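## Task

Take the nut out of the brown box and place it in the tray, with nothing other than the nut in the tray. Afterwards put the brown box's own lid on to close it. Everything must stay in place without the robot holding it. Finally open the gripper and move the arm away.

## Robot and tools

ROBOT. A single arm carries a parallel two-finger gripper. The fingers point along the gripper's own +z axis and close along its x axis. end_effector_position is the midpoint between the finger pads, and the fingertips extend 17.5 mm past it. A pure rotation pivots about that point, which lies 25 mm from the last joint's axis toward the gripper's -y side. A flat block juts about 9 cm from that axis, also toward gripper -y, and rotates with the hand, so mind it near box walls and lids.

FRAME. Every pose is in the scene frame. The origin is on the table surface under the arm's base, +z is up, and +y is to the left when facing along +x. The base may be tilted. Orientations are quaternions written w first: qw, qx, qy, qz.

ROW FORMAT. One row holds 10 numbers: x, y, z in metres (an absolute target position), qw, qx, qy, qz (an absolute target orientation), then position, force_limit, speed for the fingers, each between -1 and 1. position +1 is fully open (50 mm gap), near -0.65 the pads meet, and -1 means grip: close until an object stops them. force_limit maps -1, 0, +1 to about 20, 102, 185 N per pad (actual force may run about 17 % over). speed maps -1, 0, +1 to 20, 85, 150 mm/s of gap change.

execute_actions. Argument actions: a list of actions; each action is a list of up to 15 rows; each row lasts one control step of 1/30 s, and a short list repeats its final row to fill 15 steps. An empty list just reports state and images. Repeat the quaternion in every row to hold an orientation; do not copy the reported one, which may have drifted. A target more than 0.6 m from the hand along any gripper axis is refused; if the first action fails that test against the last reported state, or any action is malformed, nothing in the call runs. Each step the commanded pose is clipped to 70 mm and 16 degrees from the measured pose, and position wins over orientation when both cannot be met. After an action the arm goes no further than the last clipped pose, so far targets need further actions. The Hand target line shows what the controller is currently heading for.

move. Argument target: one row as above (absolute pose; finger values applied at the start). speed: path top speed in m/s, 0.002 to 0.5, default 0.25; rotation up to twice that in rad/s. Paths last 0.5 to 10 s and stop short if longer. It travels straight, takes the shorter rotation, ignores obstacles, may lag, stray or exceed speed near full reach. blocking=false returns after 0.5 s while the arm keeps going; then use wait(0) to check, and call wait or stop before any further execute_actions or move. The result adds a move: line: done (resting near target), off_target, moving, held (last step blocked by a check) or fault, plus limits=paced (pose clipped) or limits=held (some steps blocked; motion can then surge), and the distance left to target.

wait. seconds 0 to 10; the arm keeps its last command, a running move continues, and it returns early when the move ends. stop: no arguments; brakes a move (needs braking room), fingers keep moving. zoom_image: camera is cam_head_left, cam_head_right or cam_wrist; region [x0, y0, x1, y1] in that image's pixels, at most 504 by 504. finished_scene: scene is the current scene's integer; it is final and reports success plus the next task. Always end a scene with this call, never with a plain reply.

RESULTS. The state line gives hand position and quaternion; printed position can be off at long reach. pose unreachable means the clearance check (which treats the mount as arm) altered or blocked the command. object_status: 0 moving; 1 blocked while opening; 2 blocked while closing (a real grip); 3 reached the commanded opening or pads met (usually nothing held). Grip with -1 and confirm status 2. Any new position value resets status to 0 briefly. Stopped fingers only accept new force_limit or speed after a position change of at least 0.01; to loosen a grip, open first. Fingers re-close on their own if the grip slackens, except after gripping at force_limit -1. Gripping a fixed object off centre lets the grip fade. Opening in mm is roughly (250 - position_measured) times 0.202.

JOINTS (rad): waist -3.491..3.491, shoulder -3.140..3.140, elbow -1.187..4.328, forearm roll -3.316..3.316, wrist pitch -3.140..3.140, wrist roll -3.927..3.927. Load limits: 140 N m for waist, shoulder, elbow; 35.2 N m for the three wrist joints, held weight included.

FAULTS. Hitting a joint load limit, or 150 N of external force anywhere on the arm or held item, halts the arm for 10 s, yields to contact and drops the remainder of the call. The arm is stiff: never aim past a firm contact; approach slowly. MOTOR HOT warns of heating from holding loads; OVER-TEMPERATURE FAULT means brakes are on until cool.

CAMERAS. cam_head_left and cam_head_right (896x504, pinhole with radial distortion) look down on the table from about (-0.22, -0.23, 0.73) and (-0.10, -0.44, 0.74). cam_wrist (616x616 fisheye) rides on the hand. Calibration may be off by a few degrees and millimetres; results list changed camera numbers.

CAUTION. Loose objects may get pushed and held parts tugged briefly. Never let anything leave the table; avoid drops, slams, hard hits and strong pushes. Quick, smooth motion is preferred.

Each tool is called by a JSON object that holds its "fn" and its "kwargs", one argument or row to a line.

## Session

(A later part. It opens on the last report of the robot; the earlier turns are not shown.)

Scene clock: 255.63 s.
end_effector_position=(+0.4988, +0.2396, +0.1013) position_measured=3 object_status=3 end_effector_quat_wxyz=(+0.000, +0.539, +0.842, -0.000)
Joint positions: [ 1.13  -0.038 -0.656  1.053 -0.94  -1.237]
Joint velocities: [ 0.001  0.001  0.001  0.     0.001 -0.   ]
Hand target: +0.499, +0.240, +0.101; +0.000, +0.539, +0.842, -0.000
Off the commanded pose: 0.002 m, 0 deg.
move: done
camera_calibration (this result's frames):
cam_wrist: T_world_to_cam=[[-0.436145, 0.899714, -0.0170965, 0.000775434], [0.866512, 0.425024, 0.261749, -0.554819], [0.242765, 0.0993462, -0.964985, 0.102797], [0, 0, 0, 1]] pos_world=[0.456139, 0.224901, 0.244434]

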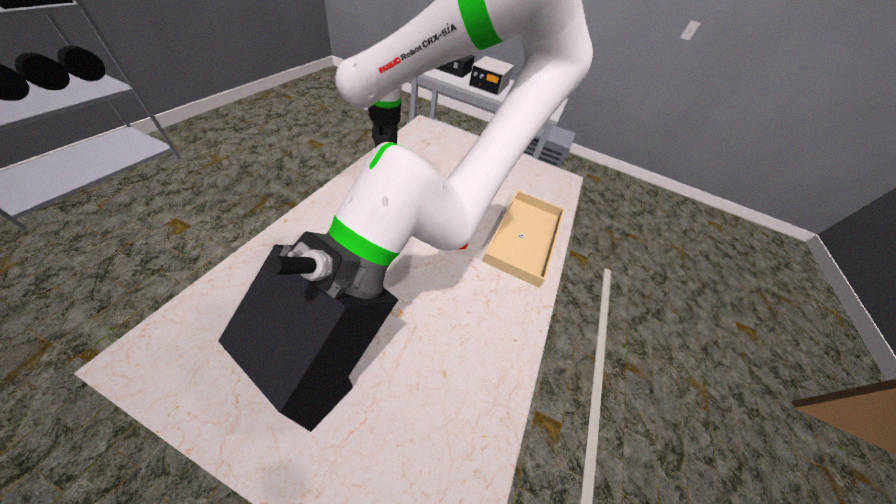

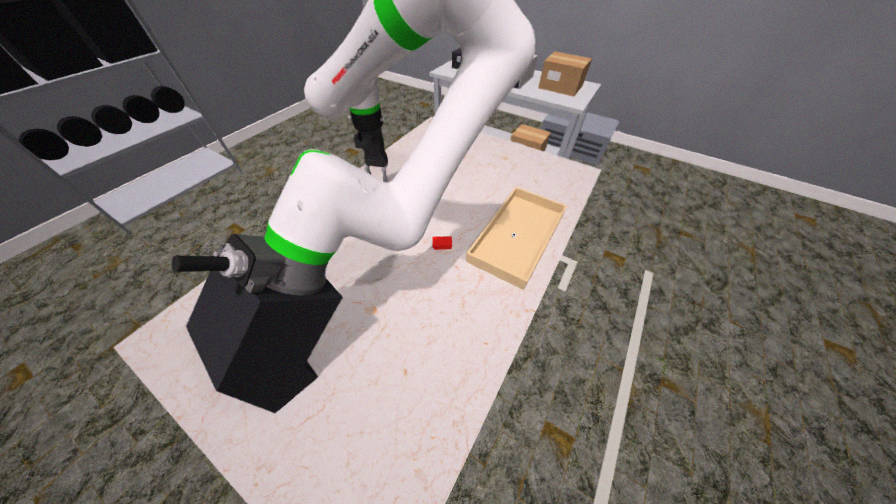

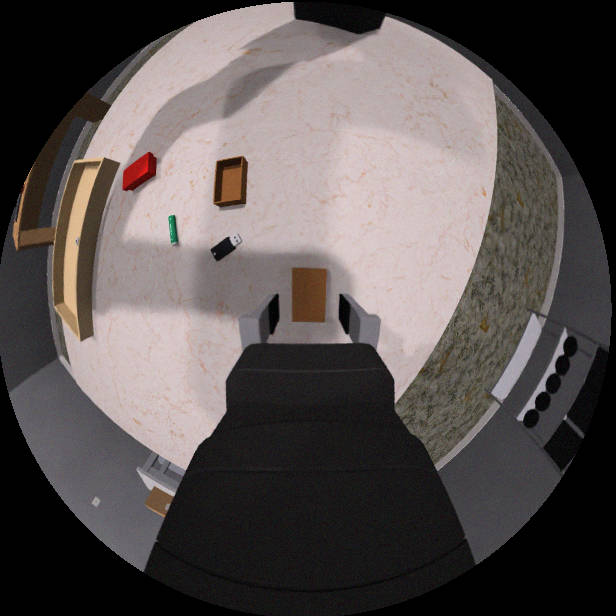

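{"fn": "move", "kwargs": {
  "target": [0.5, 0.24, 0.035, 0, 0.5402, 0.8415, 0, 1, -0.6, 0],
  "speed": 0.1
}}

{"fn": "move", "kwargs": {
  "target": [0.5, 0.24, 0.022, 0, 0.5402, 0.8415, 0, 1, -0.6, 0],
  "speed": 0.03
}}

{"fn": "execute_actions", "kwargs": {
  "actions": [
    [[0.5, 0.24, 0.022, 0, 0.5402, 0.8415, 0, -1, -0.6, -0.3]],
    [[0.5, 0.24, 0.022, 0, 0.5402, 0.8415, 0, -1, -0.6, -0.3]]
  ]
}}

Scene clock: 262.63 s.
end_effector_position=(+0.4997, +0.2400, +0.0351) position_measured=3 object_status=3 end_effector_quat_wxyz=(-0.000, +0.540, +0.842, -0.000)
Joint positions: [ 0.98   0.072 -0.664  1.196 -0.782 -1.315]
Joint velocities: [-0.001  0.001  0.001  0.001 -0.    -0.   ]
Hand target: +0.500, +0.240, +0.035; -0.000, +0.540, +0.841, -0.000
Off the commanded pose: 0.000 m, 0 deg.
move: done
camera_calibration (this result's frames):
cam_wrist: T_world_to_cam=[[-0.433666, 0.900928, -0.0161913, -0.00192676], [0.867833, 0.422436, 0.261561, -0.538468], [0.242488, 0.0993788, -0.965051, 0.038785], [0, 0, 0, 1]] pos_world=[0.45706, 0.22535, 0.178241]

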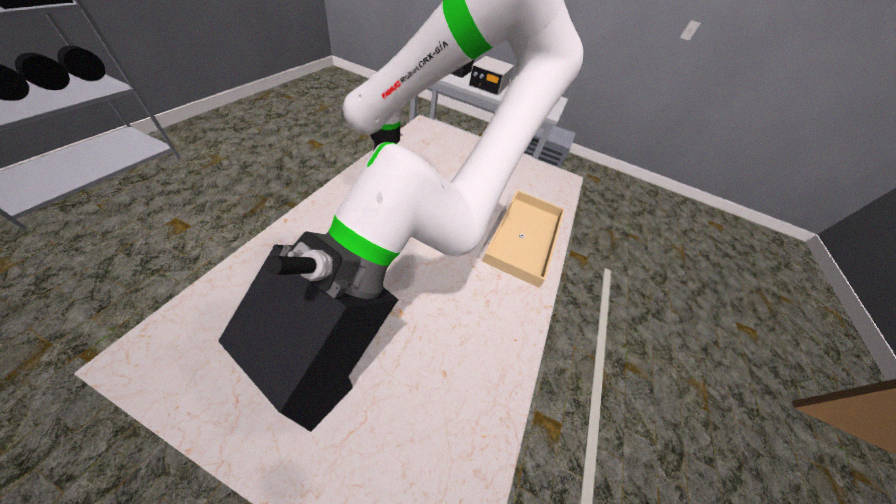

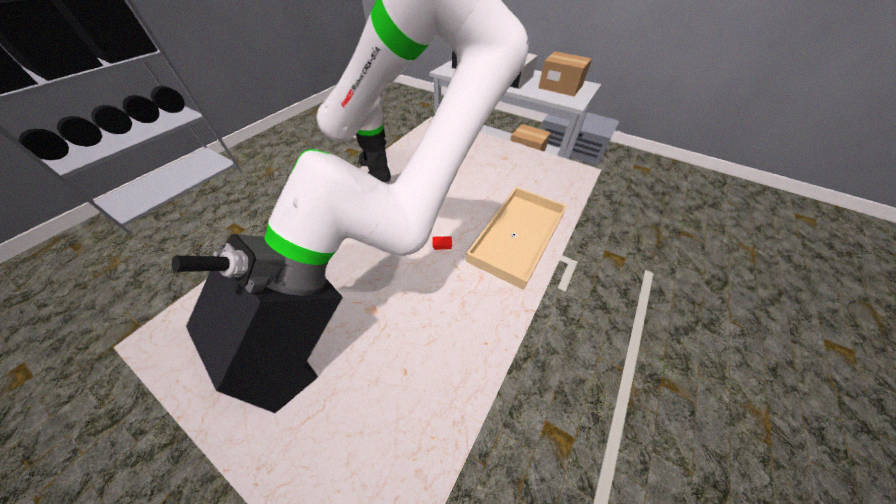

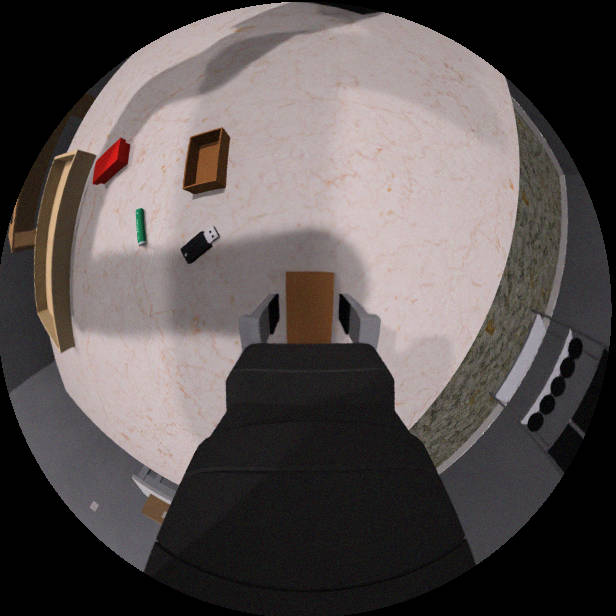

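Scene clock: 263.37 s.
end_effector_position=(+0.5000, +0.2400, +0.0220) position_measured=3 object_status=3 end_effector_quat_wxyz=(-0.000, +0.540, +0.842, +0.000)
Joint positions: [ 0.95   0.096 -0.663  1.231 -0.754 -1.335]
Joint velocities: [0. 0. 0. 0. 0. 0.]
Hand target: +0.500, +0.240, +0.022; -0.000, +0.540, +0.842, -0.000
Off the commanded pose: 0.000 m, 0 deg.
move: done
camera_calibration (this result's frames):
cam_wrist: T_world_to_cam=[[-0.433632, 0.900939, -0.0164896, -0.00201289], [0.867702, 0.42243, 0.262003, -0.535261], [0.243015, 0.0993052, -0.964926, 0.0258651], [0, 0, 0, 1]] pos_world=[0.457289, 0.225356, 0.165165]

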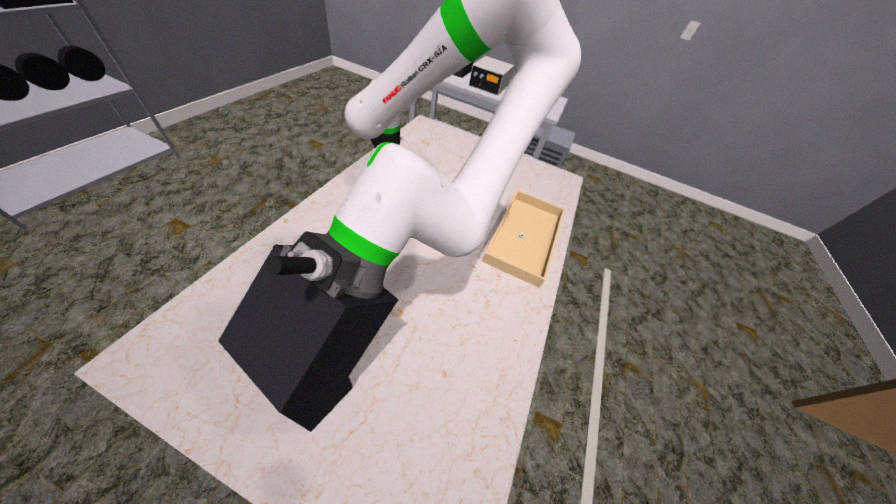

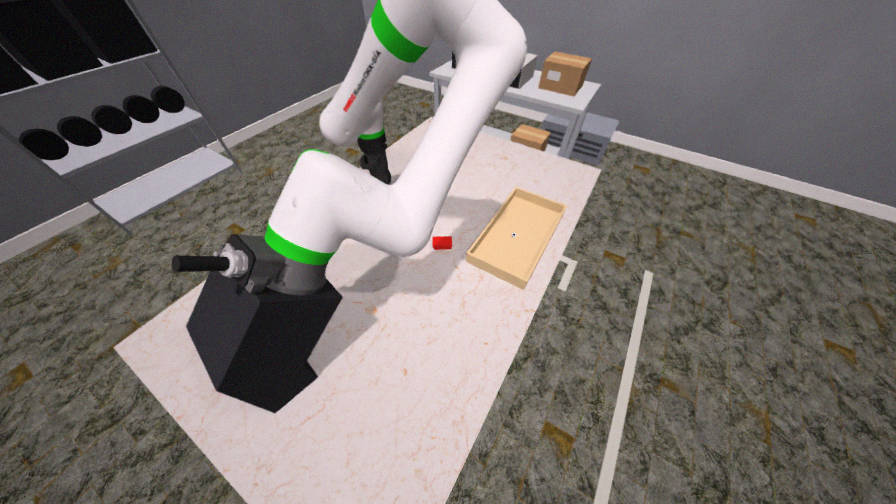

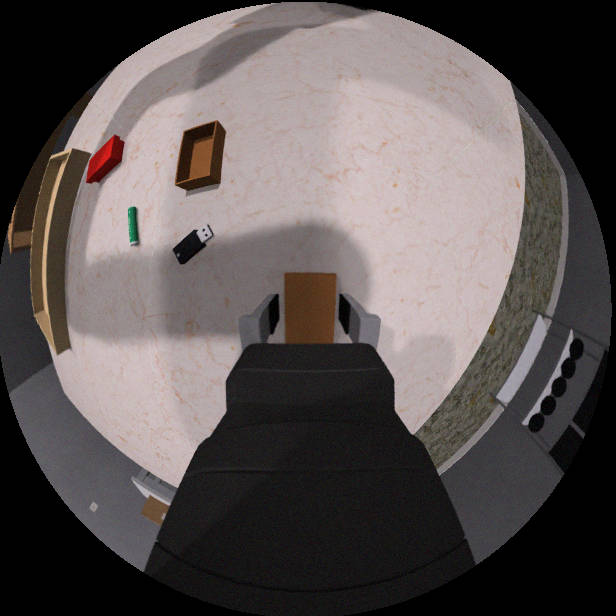

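Scene clock: 264.37 s.
end_effector_position=(+0.5000, +0.2400, +0.0220) position_measured=57 object_status=2 end_effector_quat_wxyz=(+0.000, +0.540, +0.842, +0.000)
Joint positions: [ 0.95   0.096 -0.663  1.231 -0.754 -1.335]
Joint velocities: [-0.001  0.001  0.    -0.    -0.    -0.001]
Hand target: +0.500, +0.240, +0.022; -0.000, +0.540, +0.842, -0.000
Off the commanded pose: 0.000 m, 0 deg.
camera_calibration (this result's frames):
cam_wrist: T_world_to_cam=[[-0.433663, 0.900923, -0.0165773, -0.00195188], [0.867661, 0.422474, 0.26207, -0.535271], [0.243108, 0.0992665, -0.964907, 0.0257892], [0, 0, 0, 1]] pos_world=[0.457318, 0.225337, 0.16513]

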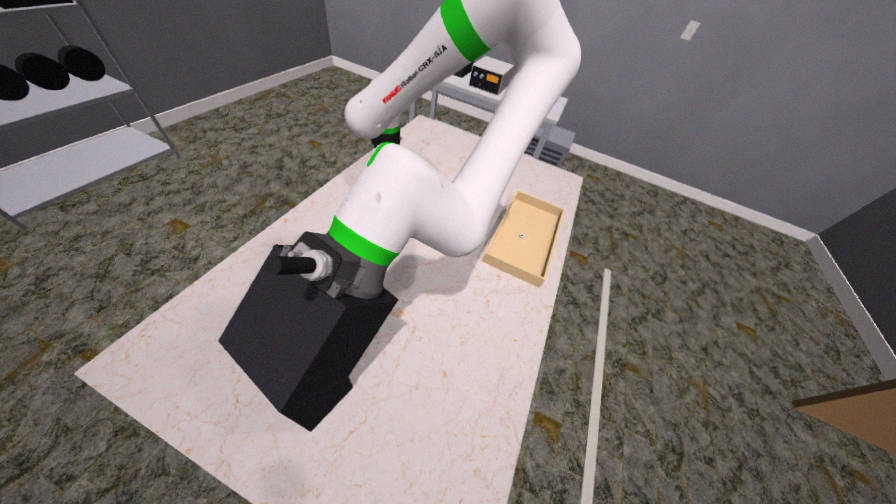

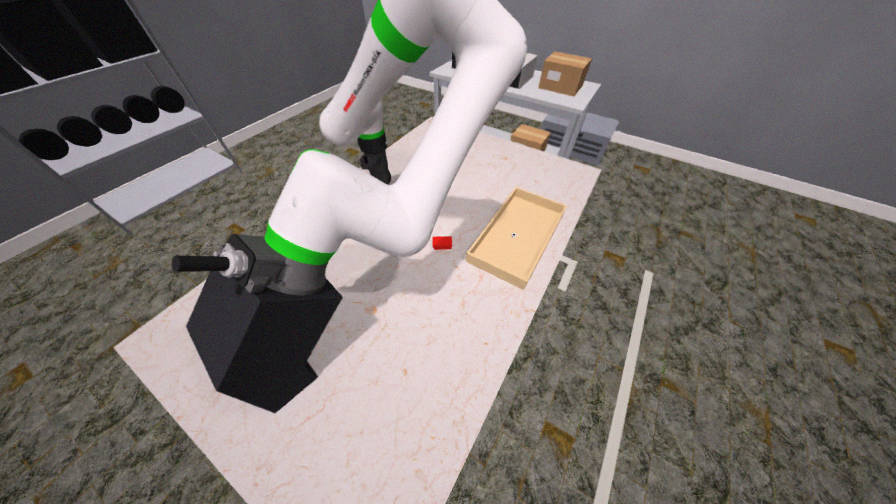

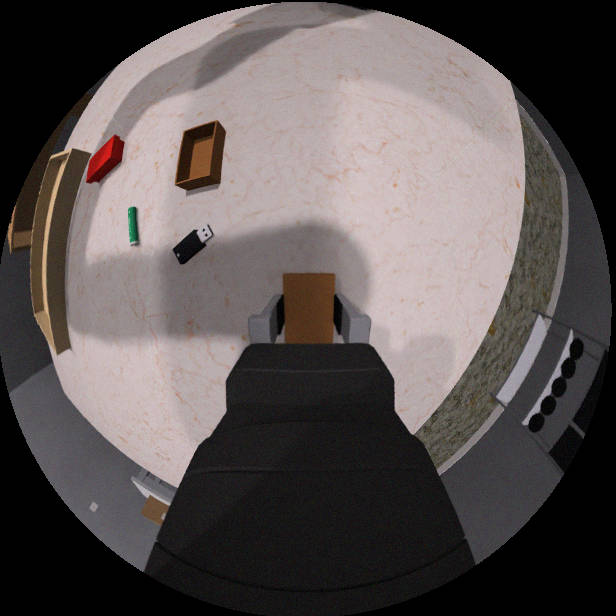

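{"fn": "move", "kwargs": {
  "target": [0.5, 0.24, 0.085, 0, 0.5402, 0.8415, 0, -1, -0.6, -0.3],
  "speed": 0.08
}}

{"fn": "move", "kwargs": {
  "target": [0.4045, 0.0917, 0.085, 0, 0.5402, 0.8415, 0, -1, -0.6, -0.3],
  "speed": 0.2
}}

{"fn": "zoom_image", "kwargs": {
  "camera": "cam_wrist",
  "region": [250, 250, 370, 350]
}}

Scene clock: 269.93 s.
end_effector_position=(+0.5002, +0.2399, +0.0849) position_measured=57 object_status=2 end_effector_quat_wxyz=(+0.000, +0.540, +0.842, +0.000)
Joint positions: [ 1.092 -0.012 -0.658  1.084 -0.899 -1.253]
Joint velocities: [ 0.002 -0.     0.    -0.    -0.001 -0.   ]
Hand target: +0.500, +0.240, +0.085; +0.000, +0.540, +0.842, +0.000
Off the commanded pose: 0.000 m, 0 deg.
move: done
camera_calibration (this result's frames):
cam_wrist: T_world_to_cam=[[-0.433838, 0.90083, -0.0169946, -0.000592426], [0.867456, 0.422715, 0.26236, -0.551833], [0.243526, 0.09908, -0.96482, 0.0862482], [0, 0, 0, 1]] pos_world=[0.45743, 0.225256, 0.227983]

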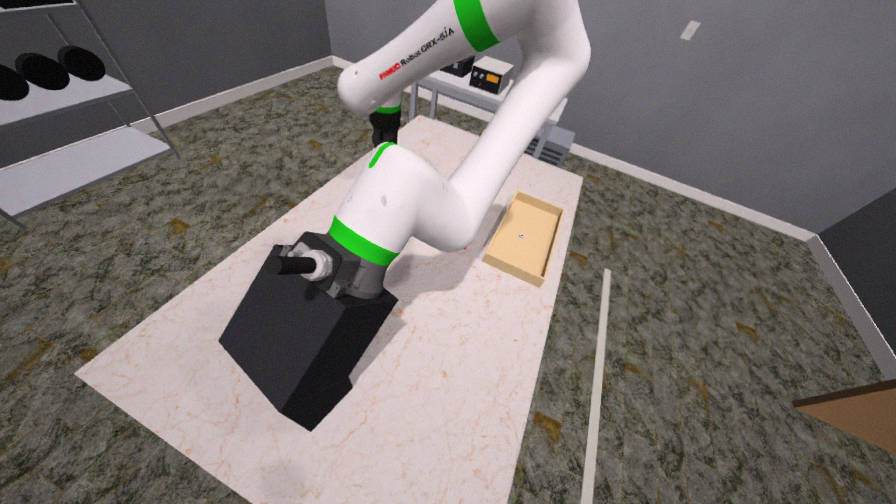

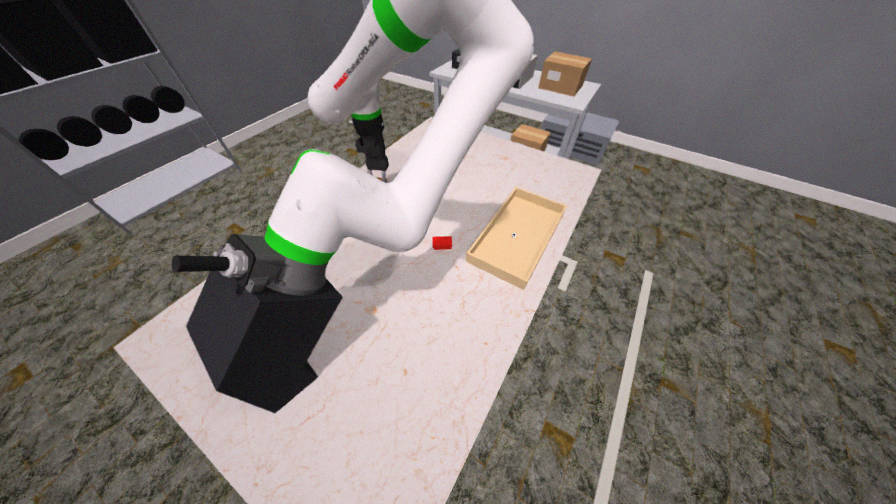

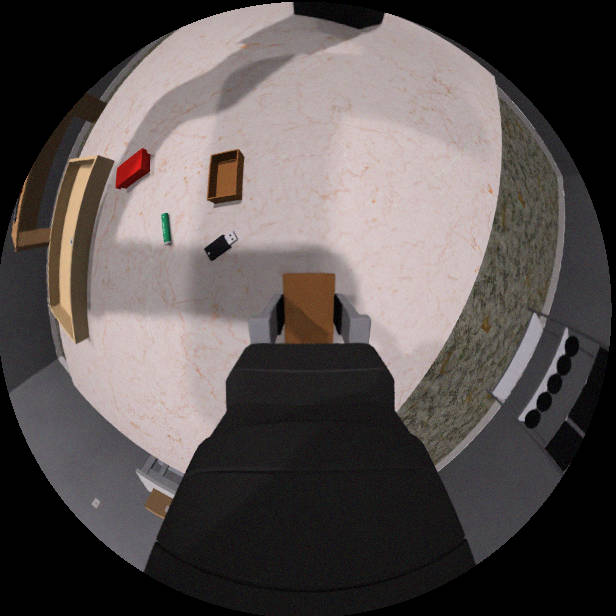

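Scene clock: 271.23 s.
end_effector_position=(+0.4047, +0.0916, +0.0848) position_measured=57 object_status=2 end_effector_quat_wxyz=(-0.000, +0.540, +0.841, +0.000)
Joint positions: [ 0.961 -0.401 -1.087  1.157 -0.788 -1.241]
Joint velocities: [ 0.002 -0.001 -0.001 -0.001 -0.001  0.002]
Hand target: +0.405, +0.092, +0.085; -0.000, +0.540, +0.841, -0.000
Off the commanded pose: 0.000 m, 0 deg.
move: done
camera_calibration (this result's frames):
cam_wrist: T_world_to_cam=[[-0.433535, 0.900991, -0.0162135, 0.0913689], [0.867822, 0.422286, 0.261839, -0.406329], [0.242761, 0.0994457, -0.964975, 0.124441], [0, 0, 0, 1]] pos_world=[0.362023, 0.0768893, 0.227957]

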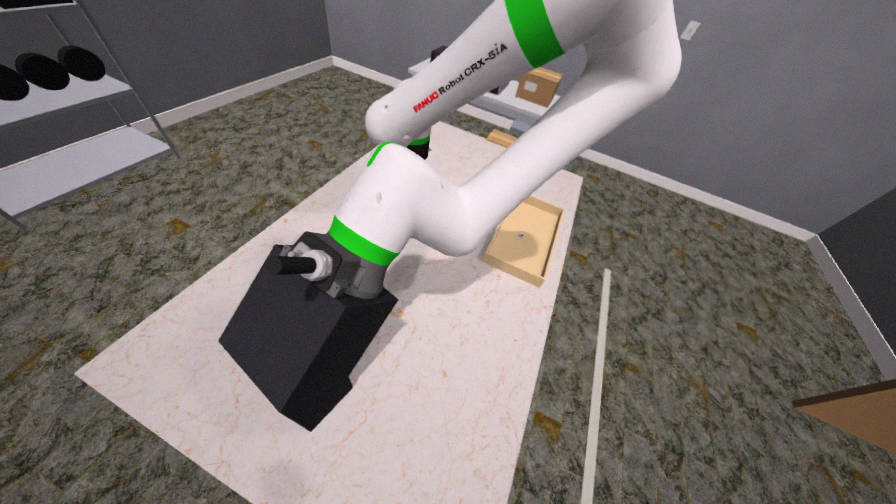

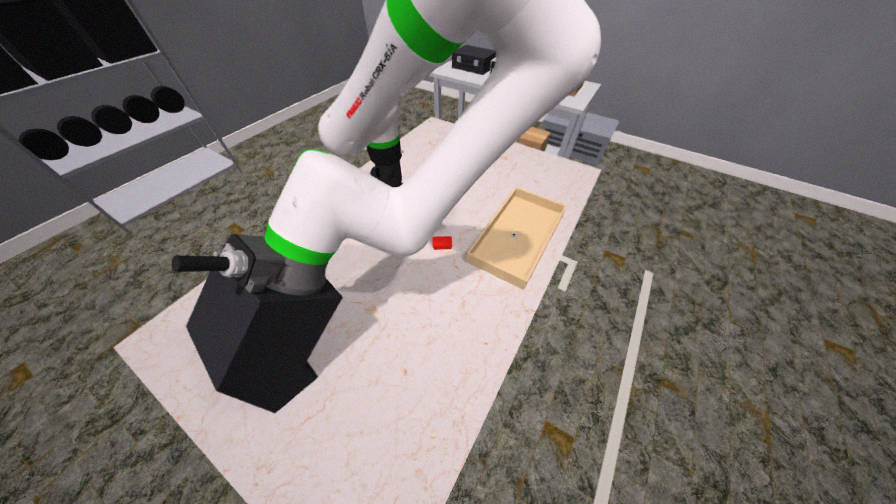

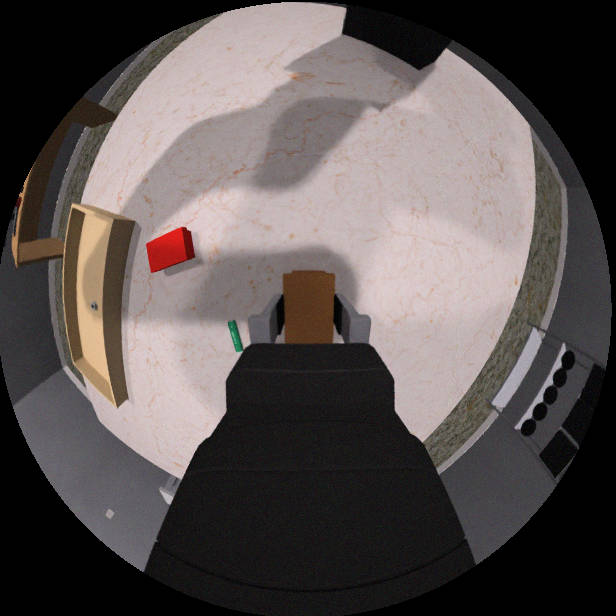

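Region (250, 250, 370, 350) of cam_wrist's 616x616 image, scaled by 4.200, with more detail than that image has.

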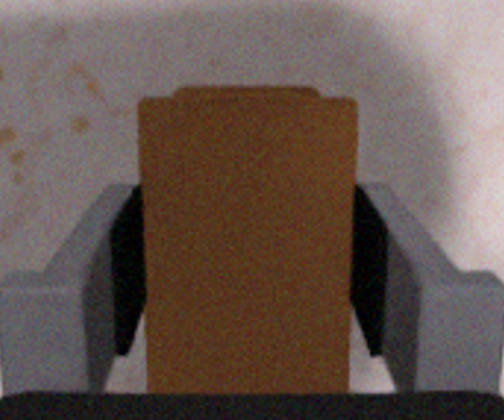

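{"fn": "move", "kwargs": {
  "target": [0.4045, 0.0917, 0.047, 0, 0.5402, 0.8415, 0, -1, -0.6, -0.3],
  "speed": 0.05
}}

{"fn": "zoom_image", "kwargs": {
  "camera": "cam_wrist",
  "region": [250, 250, 370, 350]
}}

Scene clock: 285.30 s.
end_effector_position=(+0.4043, +0.0918, +0.0471) position_measured=57 object_status=2 end_effector_quat_wxyz=(-0.000, +0.540, +0.841, -0.000)
Joint positions: [ 0.775 -0.295 -1.097  1.363 -0.622 -1.346]
Joint velocities: [-0.002  0.    -0.     0.003  0.001 -0.003]
Hand target: +0.404, +0.092, +0.047; -0.000, +0.540, +0.841, -0.000
Off the commanded pose: 0.000 m, 0 deg.
move: done
camera_calibration (this result's frames):
cam_wrist: T_world_to_cam=[[-0.433444, 0.901038, -0.0160379, 0.0903054], [0.867931, 0.422175, 0.261657, -0.396228], [0.242534, 0.099494, -0.965028, 0.0882572], [0, 0, 0, 1]] pos_world=[0.361636, 0.0771281, 0.190295]

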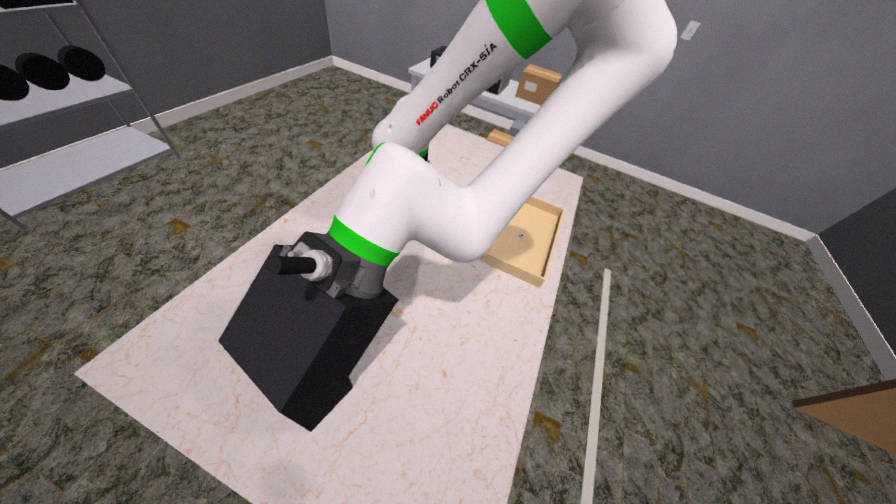

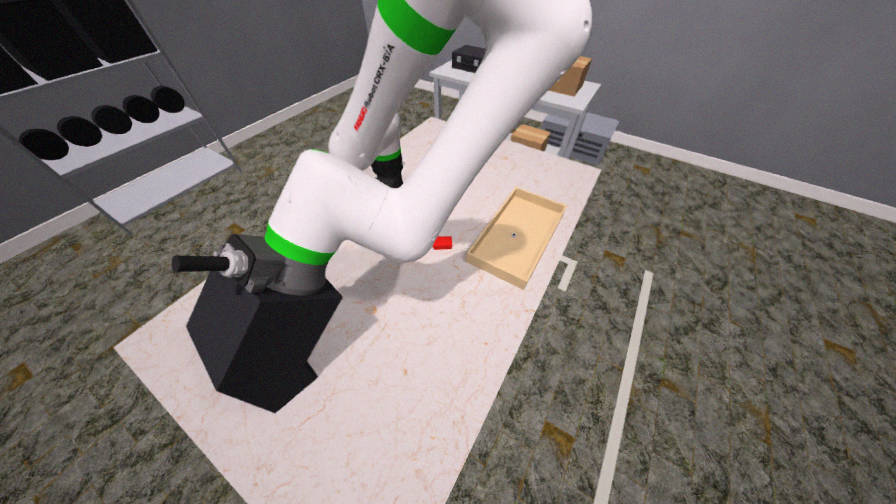

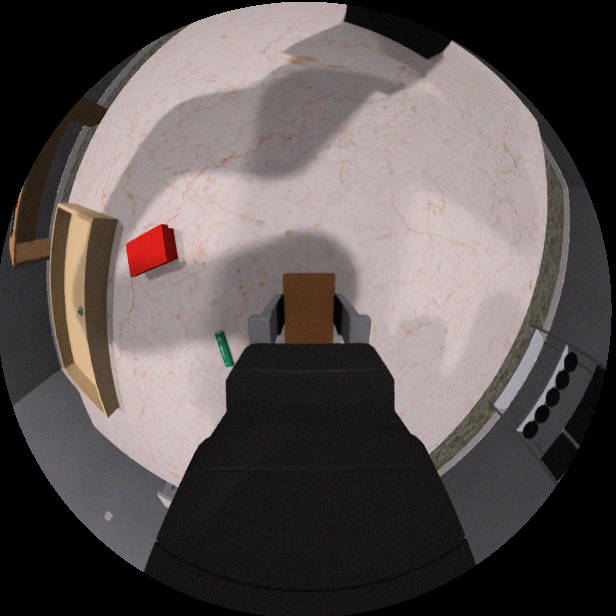

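Region (250, 250, 370, 350) of cam_wrist's 616x616 image, scaled by 4.200, with more detail than that image has.

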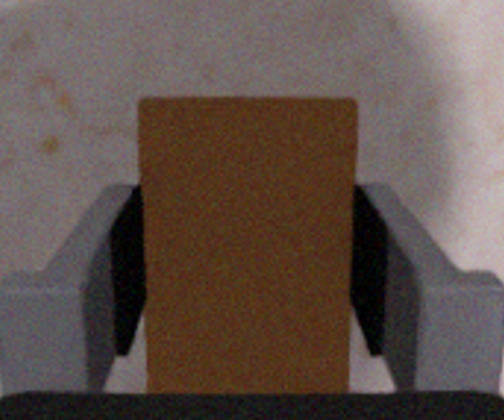

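{"fn": "move", "kwargs": {
  "target": [0.4045, 0.0917, 0.0345, 0, 0.5402, 0.8415, 0, -1, -0.6, -0.3],
  "speed": 0.012
}}

{"fn": "zoom_image", "kwargs": {
  "camera": "cam_wrist",
  "region": [250, 250, 370, 350]
}}

Scene clock: 289.87 s.
end_effector_position=(+0.4045, +0.0918, +0.0346) position_measured=57 object_status=2 end_effector_quat_wxyz=(-0.000, +0.540, +0.841, +0.000)
Joint positions: [ 0.707 -0.258 -1.096  1.454 -0.571 -1.395]
Joint velocities: [-0.001  0.     0.     0.002  0.    -0.002]
Hand target: +0.404, +0.092, +0.035; -0.000, +0.540, +0.841, -0.000
Off the commanded pose: 0.000 m, 0 deg.
move: done
camera_calibration (this result's frames):
cam_wrist: T_world_to_cam=[[-0.433531, 0.90099, -0.0163896, 0.0902998], [0.867766, 0.422311, 0.261985, -0.393073], [0.242967, 0.0993562, -0.964933, 0.0759007], [0, 0, 0, 1]] pos_world=[0.361802, 0.0770986, 0.177698]

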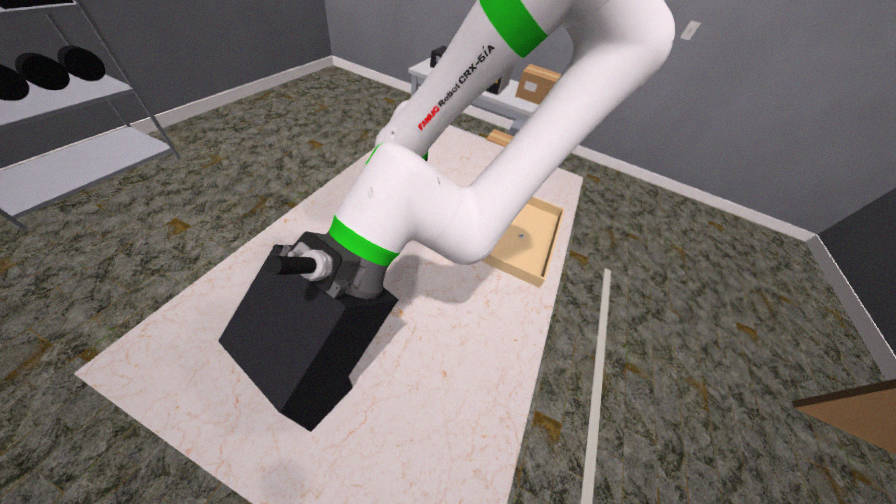

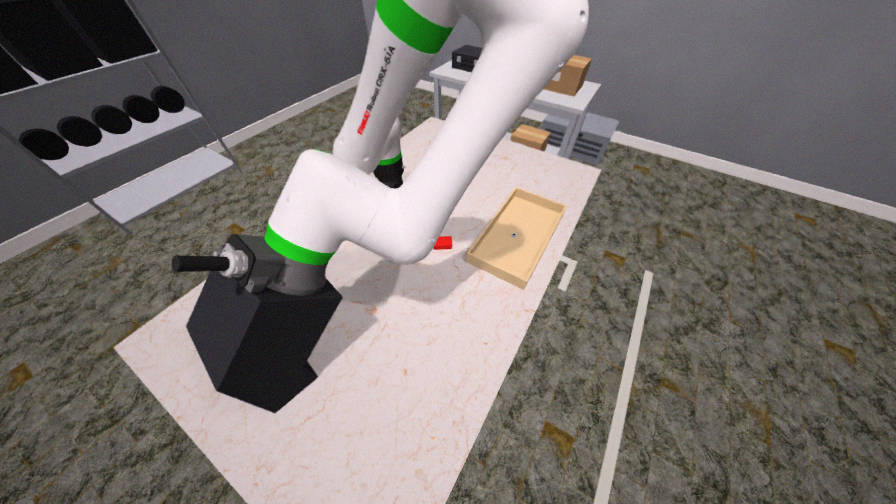

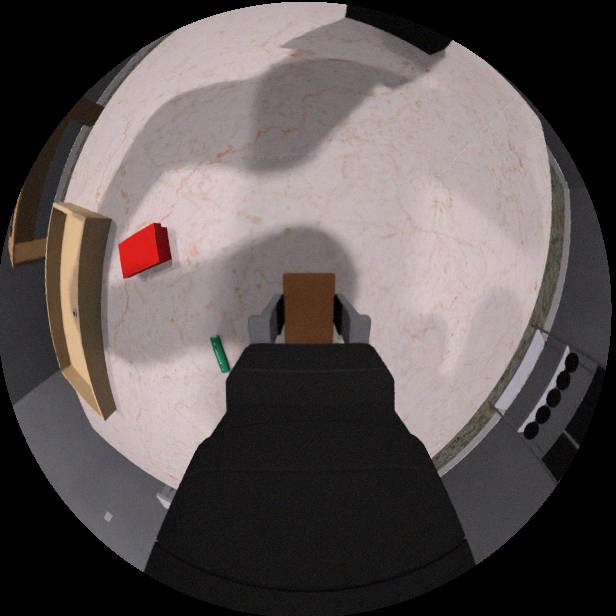

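Region (250, 250, 370, 350) of cam_wrist's 616x616 image, scaled by 4.200, with more detail than that image has.

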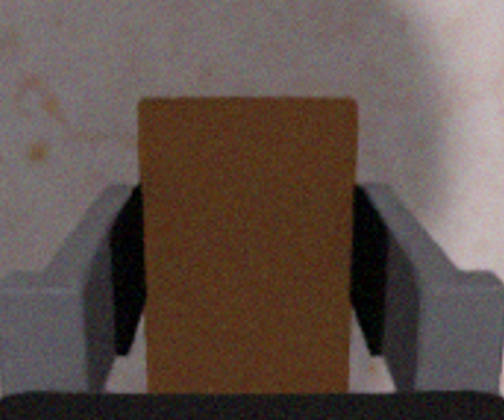

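{"fn": "execute_actions", "kwargs": {
  "actions": [
    [[0.4045, 0.0917, 0.0345, 0, 0.5402, 0.8415, 0, 1, -0.6, -0.3]],
    [[0.4045, 0.0917, 0.0345, 0, 0.5402, 0.8415, 0, 1, -0.6, -0.3]]
  ]
}}

{"fn": "move", "kwargs": {
  "target": [0.4045, 0.0917, 0.1, 0, 0.5402, 0.8415, 0, 1, -0.6, -0.3],
  "speed": 0.08
}}

{"fn": "move", "kwargs": {
  "target": [0.55, 0.2, 0.12, 0, 0.5402, 0.8415, 0, 1, -0.6, -0.3],
  "speed": 0.2
}}

Scene clock: 295.27 s.
end_effector_position=(+0.4045, +0.0917, +0.0345) position_measured=3 object_status=3 end_effector_quat_wxyz=(-0.000, +0.540, +0.842, -0.000)
Joint positions: [ 0.707 -0.258 -1.096  1.455 -0.571 -1.396]
Joint velocities: [ 0.    -0.     0.    -0.     0.001  0.   ]
Hand target: +0.404, +0.092, +0.034; +0.000, +0.540, +0.842, +0.000
Off the commanded pose: 0.000 m, 0 deg.
camera_calibration (this result's frames):
cam_wrist: T_world_to_cam=[[-0.43369, 0.90091, -0.0165816, 0.0904571], [0.867657, 0.422505, 0.262033, -0.393], [0.243074, 0.099254, -0.964916, 0.0758053], [0, 0, 0, 1]] pos_world=[0.361793, 0.0770268, 0.177625]

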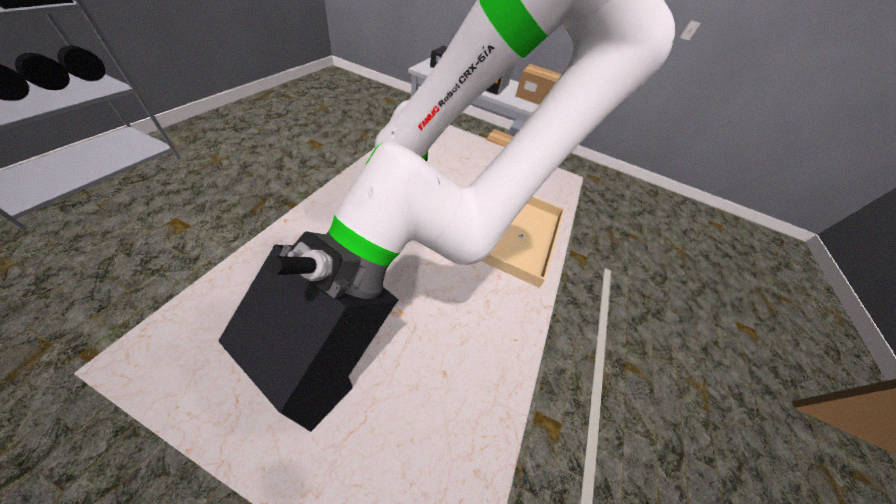

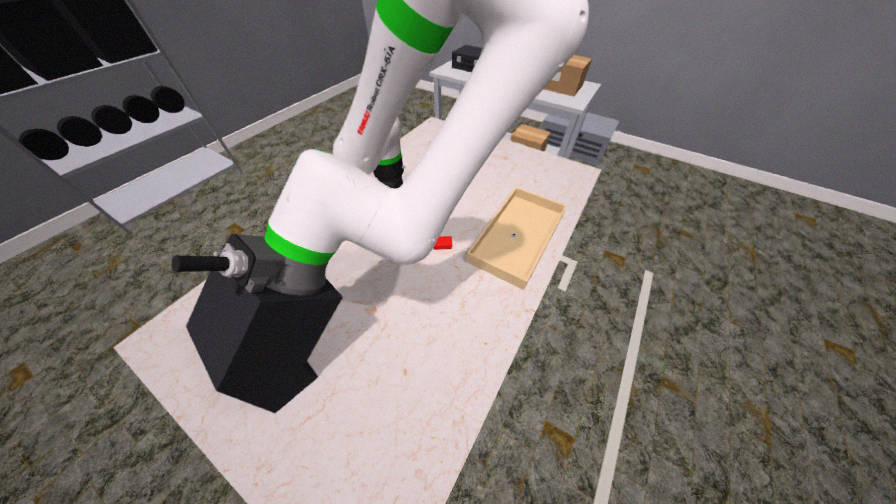

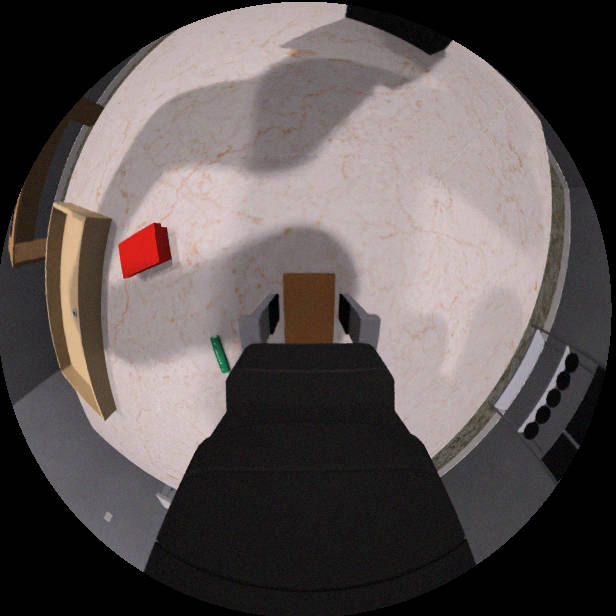

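Scene clock: 296.43 s.
end_effector_position=(+0.4049, +0.0915, +0.0998) position_measured=3 object_status=3 end_effector_quat_wxyz=(+0.001, +0.540, +0.842, +0.000)
Joint positions: [ 1.03  -0.441 -1.081  1.099 -0.858 -1.216]
Joint velocities: [ 0.     0.     0.    -0.001 -0.001  0.001]
Hand target: +0.405, +0.091, +0.100; +0.001, +0.540, +0.842, +0.000
Off the commanded pose: 0.001 m, 0 deg.
move: done
camera_calibration (this result's frames):
cam_wrist: T_world_to_cam=[[-0.434102, 0.900693, -0.0175153, 0.0922137], [0.867188, 0.423062, 0.262684, -0.410312], [0.244008, 0.0988425, -0.964723, 0.138328], [0, 0, 0, 1]] pos_world=[0.362095, 0.0768583, 0.242845]

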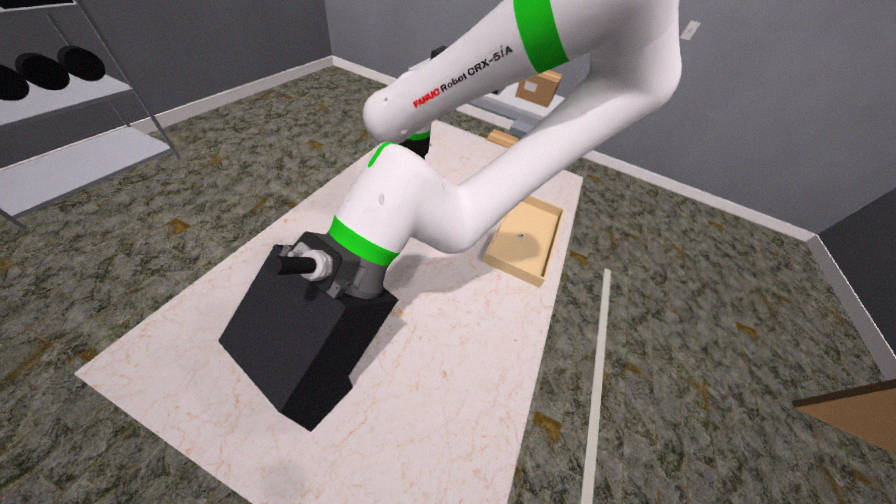

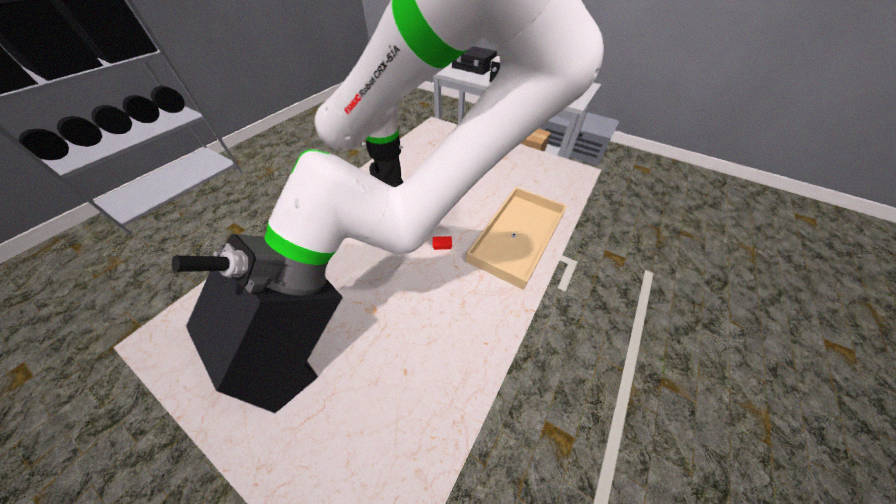

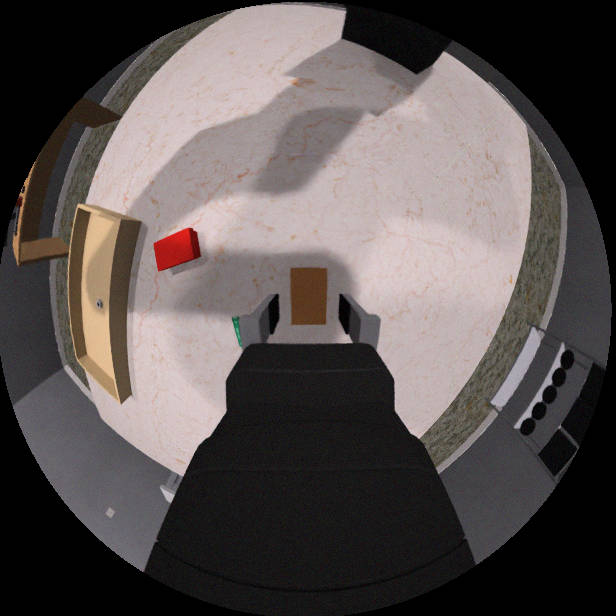

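Scene clock: 297.77 s.
end_effector_position=(+0.5499, +0.2004, +0.1201) position_measured=3 object_status=3 end_effector_quat_wxyz=(+0.000, +0.540, +0.842, +0.000)
Joint positions: [ 1.067 -0.108 -0.578  0.978 -0.971 -1.052]
Joint velocities: [-0.003  0.    -0.     0.     0.    -0.001]
Hand target: +0.550, +0.200, +0.120; +0.000, +0.540, +0.842, +0.000
Off the commanded pose: 0.000 m, 0 deg.
move: done
camera_calibration (this result's frames):
cam_wrist: T_world_to_cam=[[-0.43374, 0.900882, -0.0167627, 0.0570733], [0.867532, 0.422565, 0.262348, -0.587515], [0.243428, 0.0992487, -0.964828, 0.112034], [0, 0, 0, 1]] pos_world=[0.507171, 0.185728, 0.263184]

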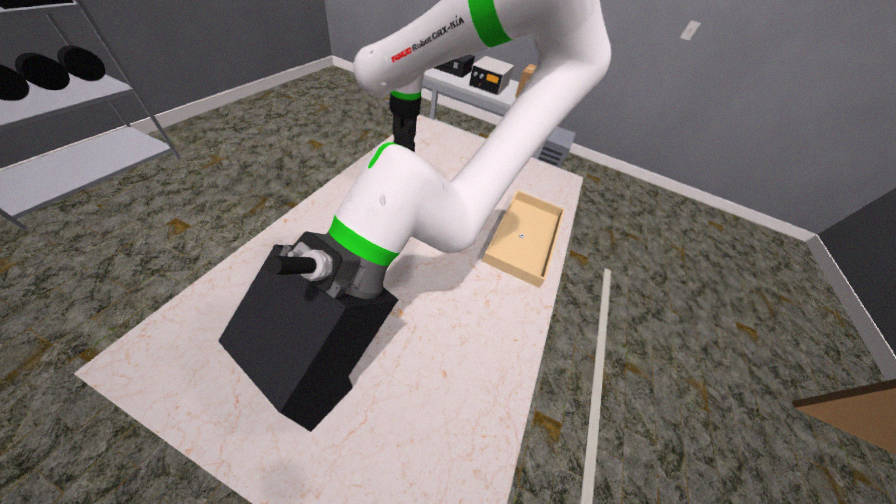

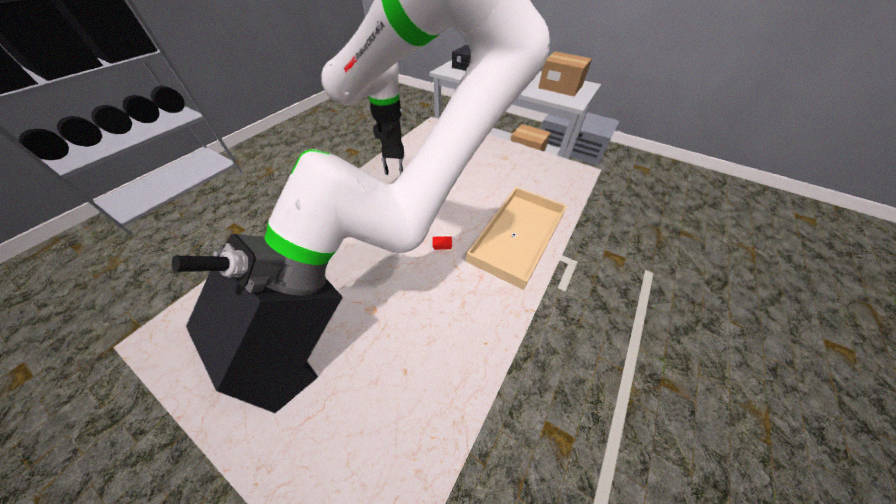

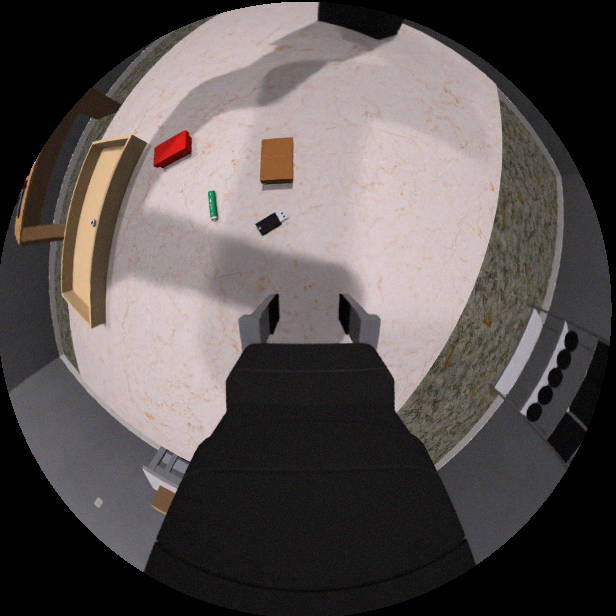

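{"fn": "zoom_image", "kwargs": {
  "camera": "cam_wrist",
  "region": [235, 120, 315, 200]
}}

Region (235, 120, 315, 200) of cam_wrist's 616x616 image, scaled by 6.300, with more detail than that image has.

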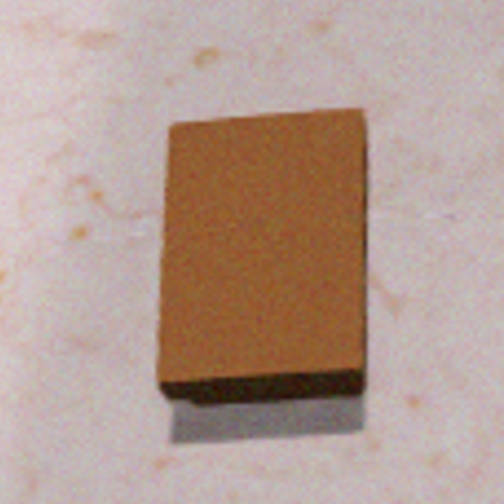

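{"fn": "finished_scene", "kwargs": {
  "scene": 1
}}

The scene is finished: the task was done.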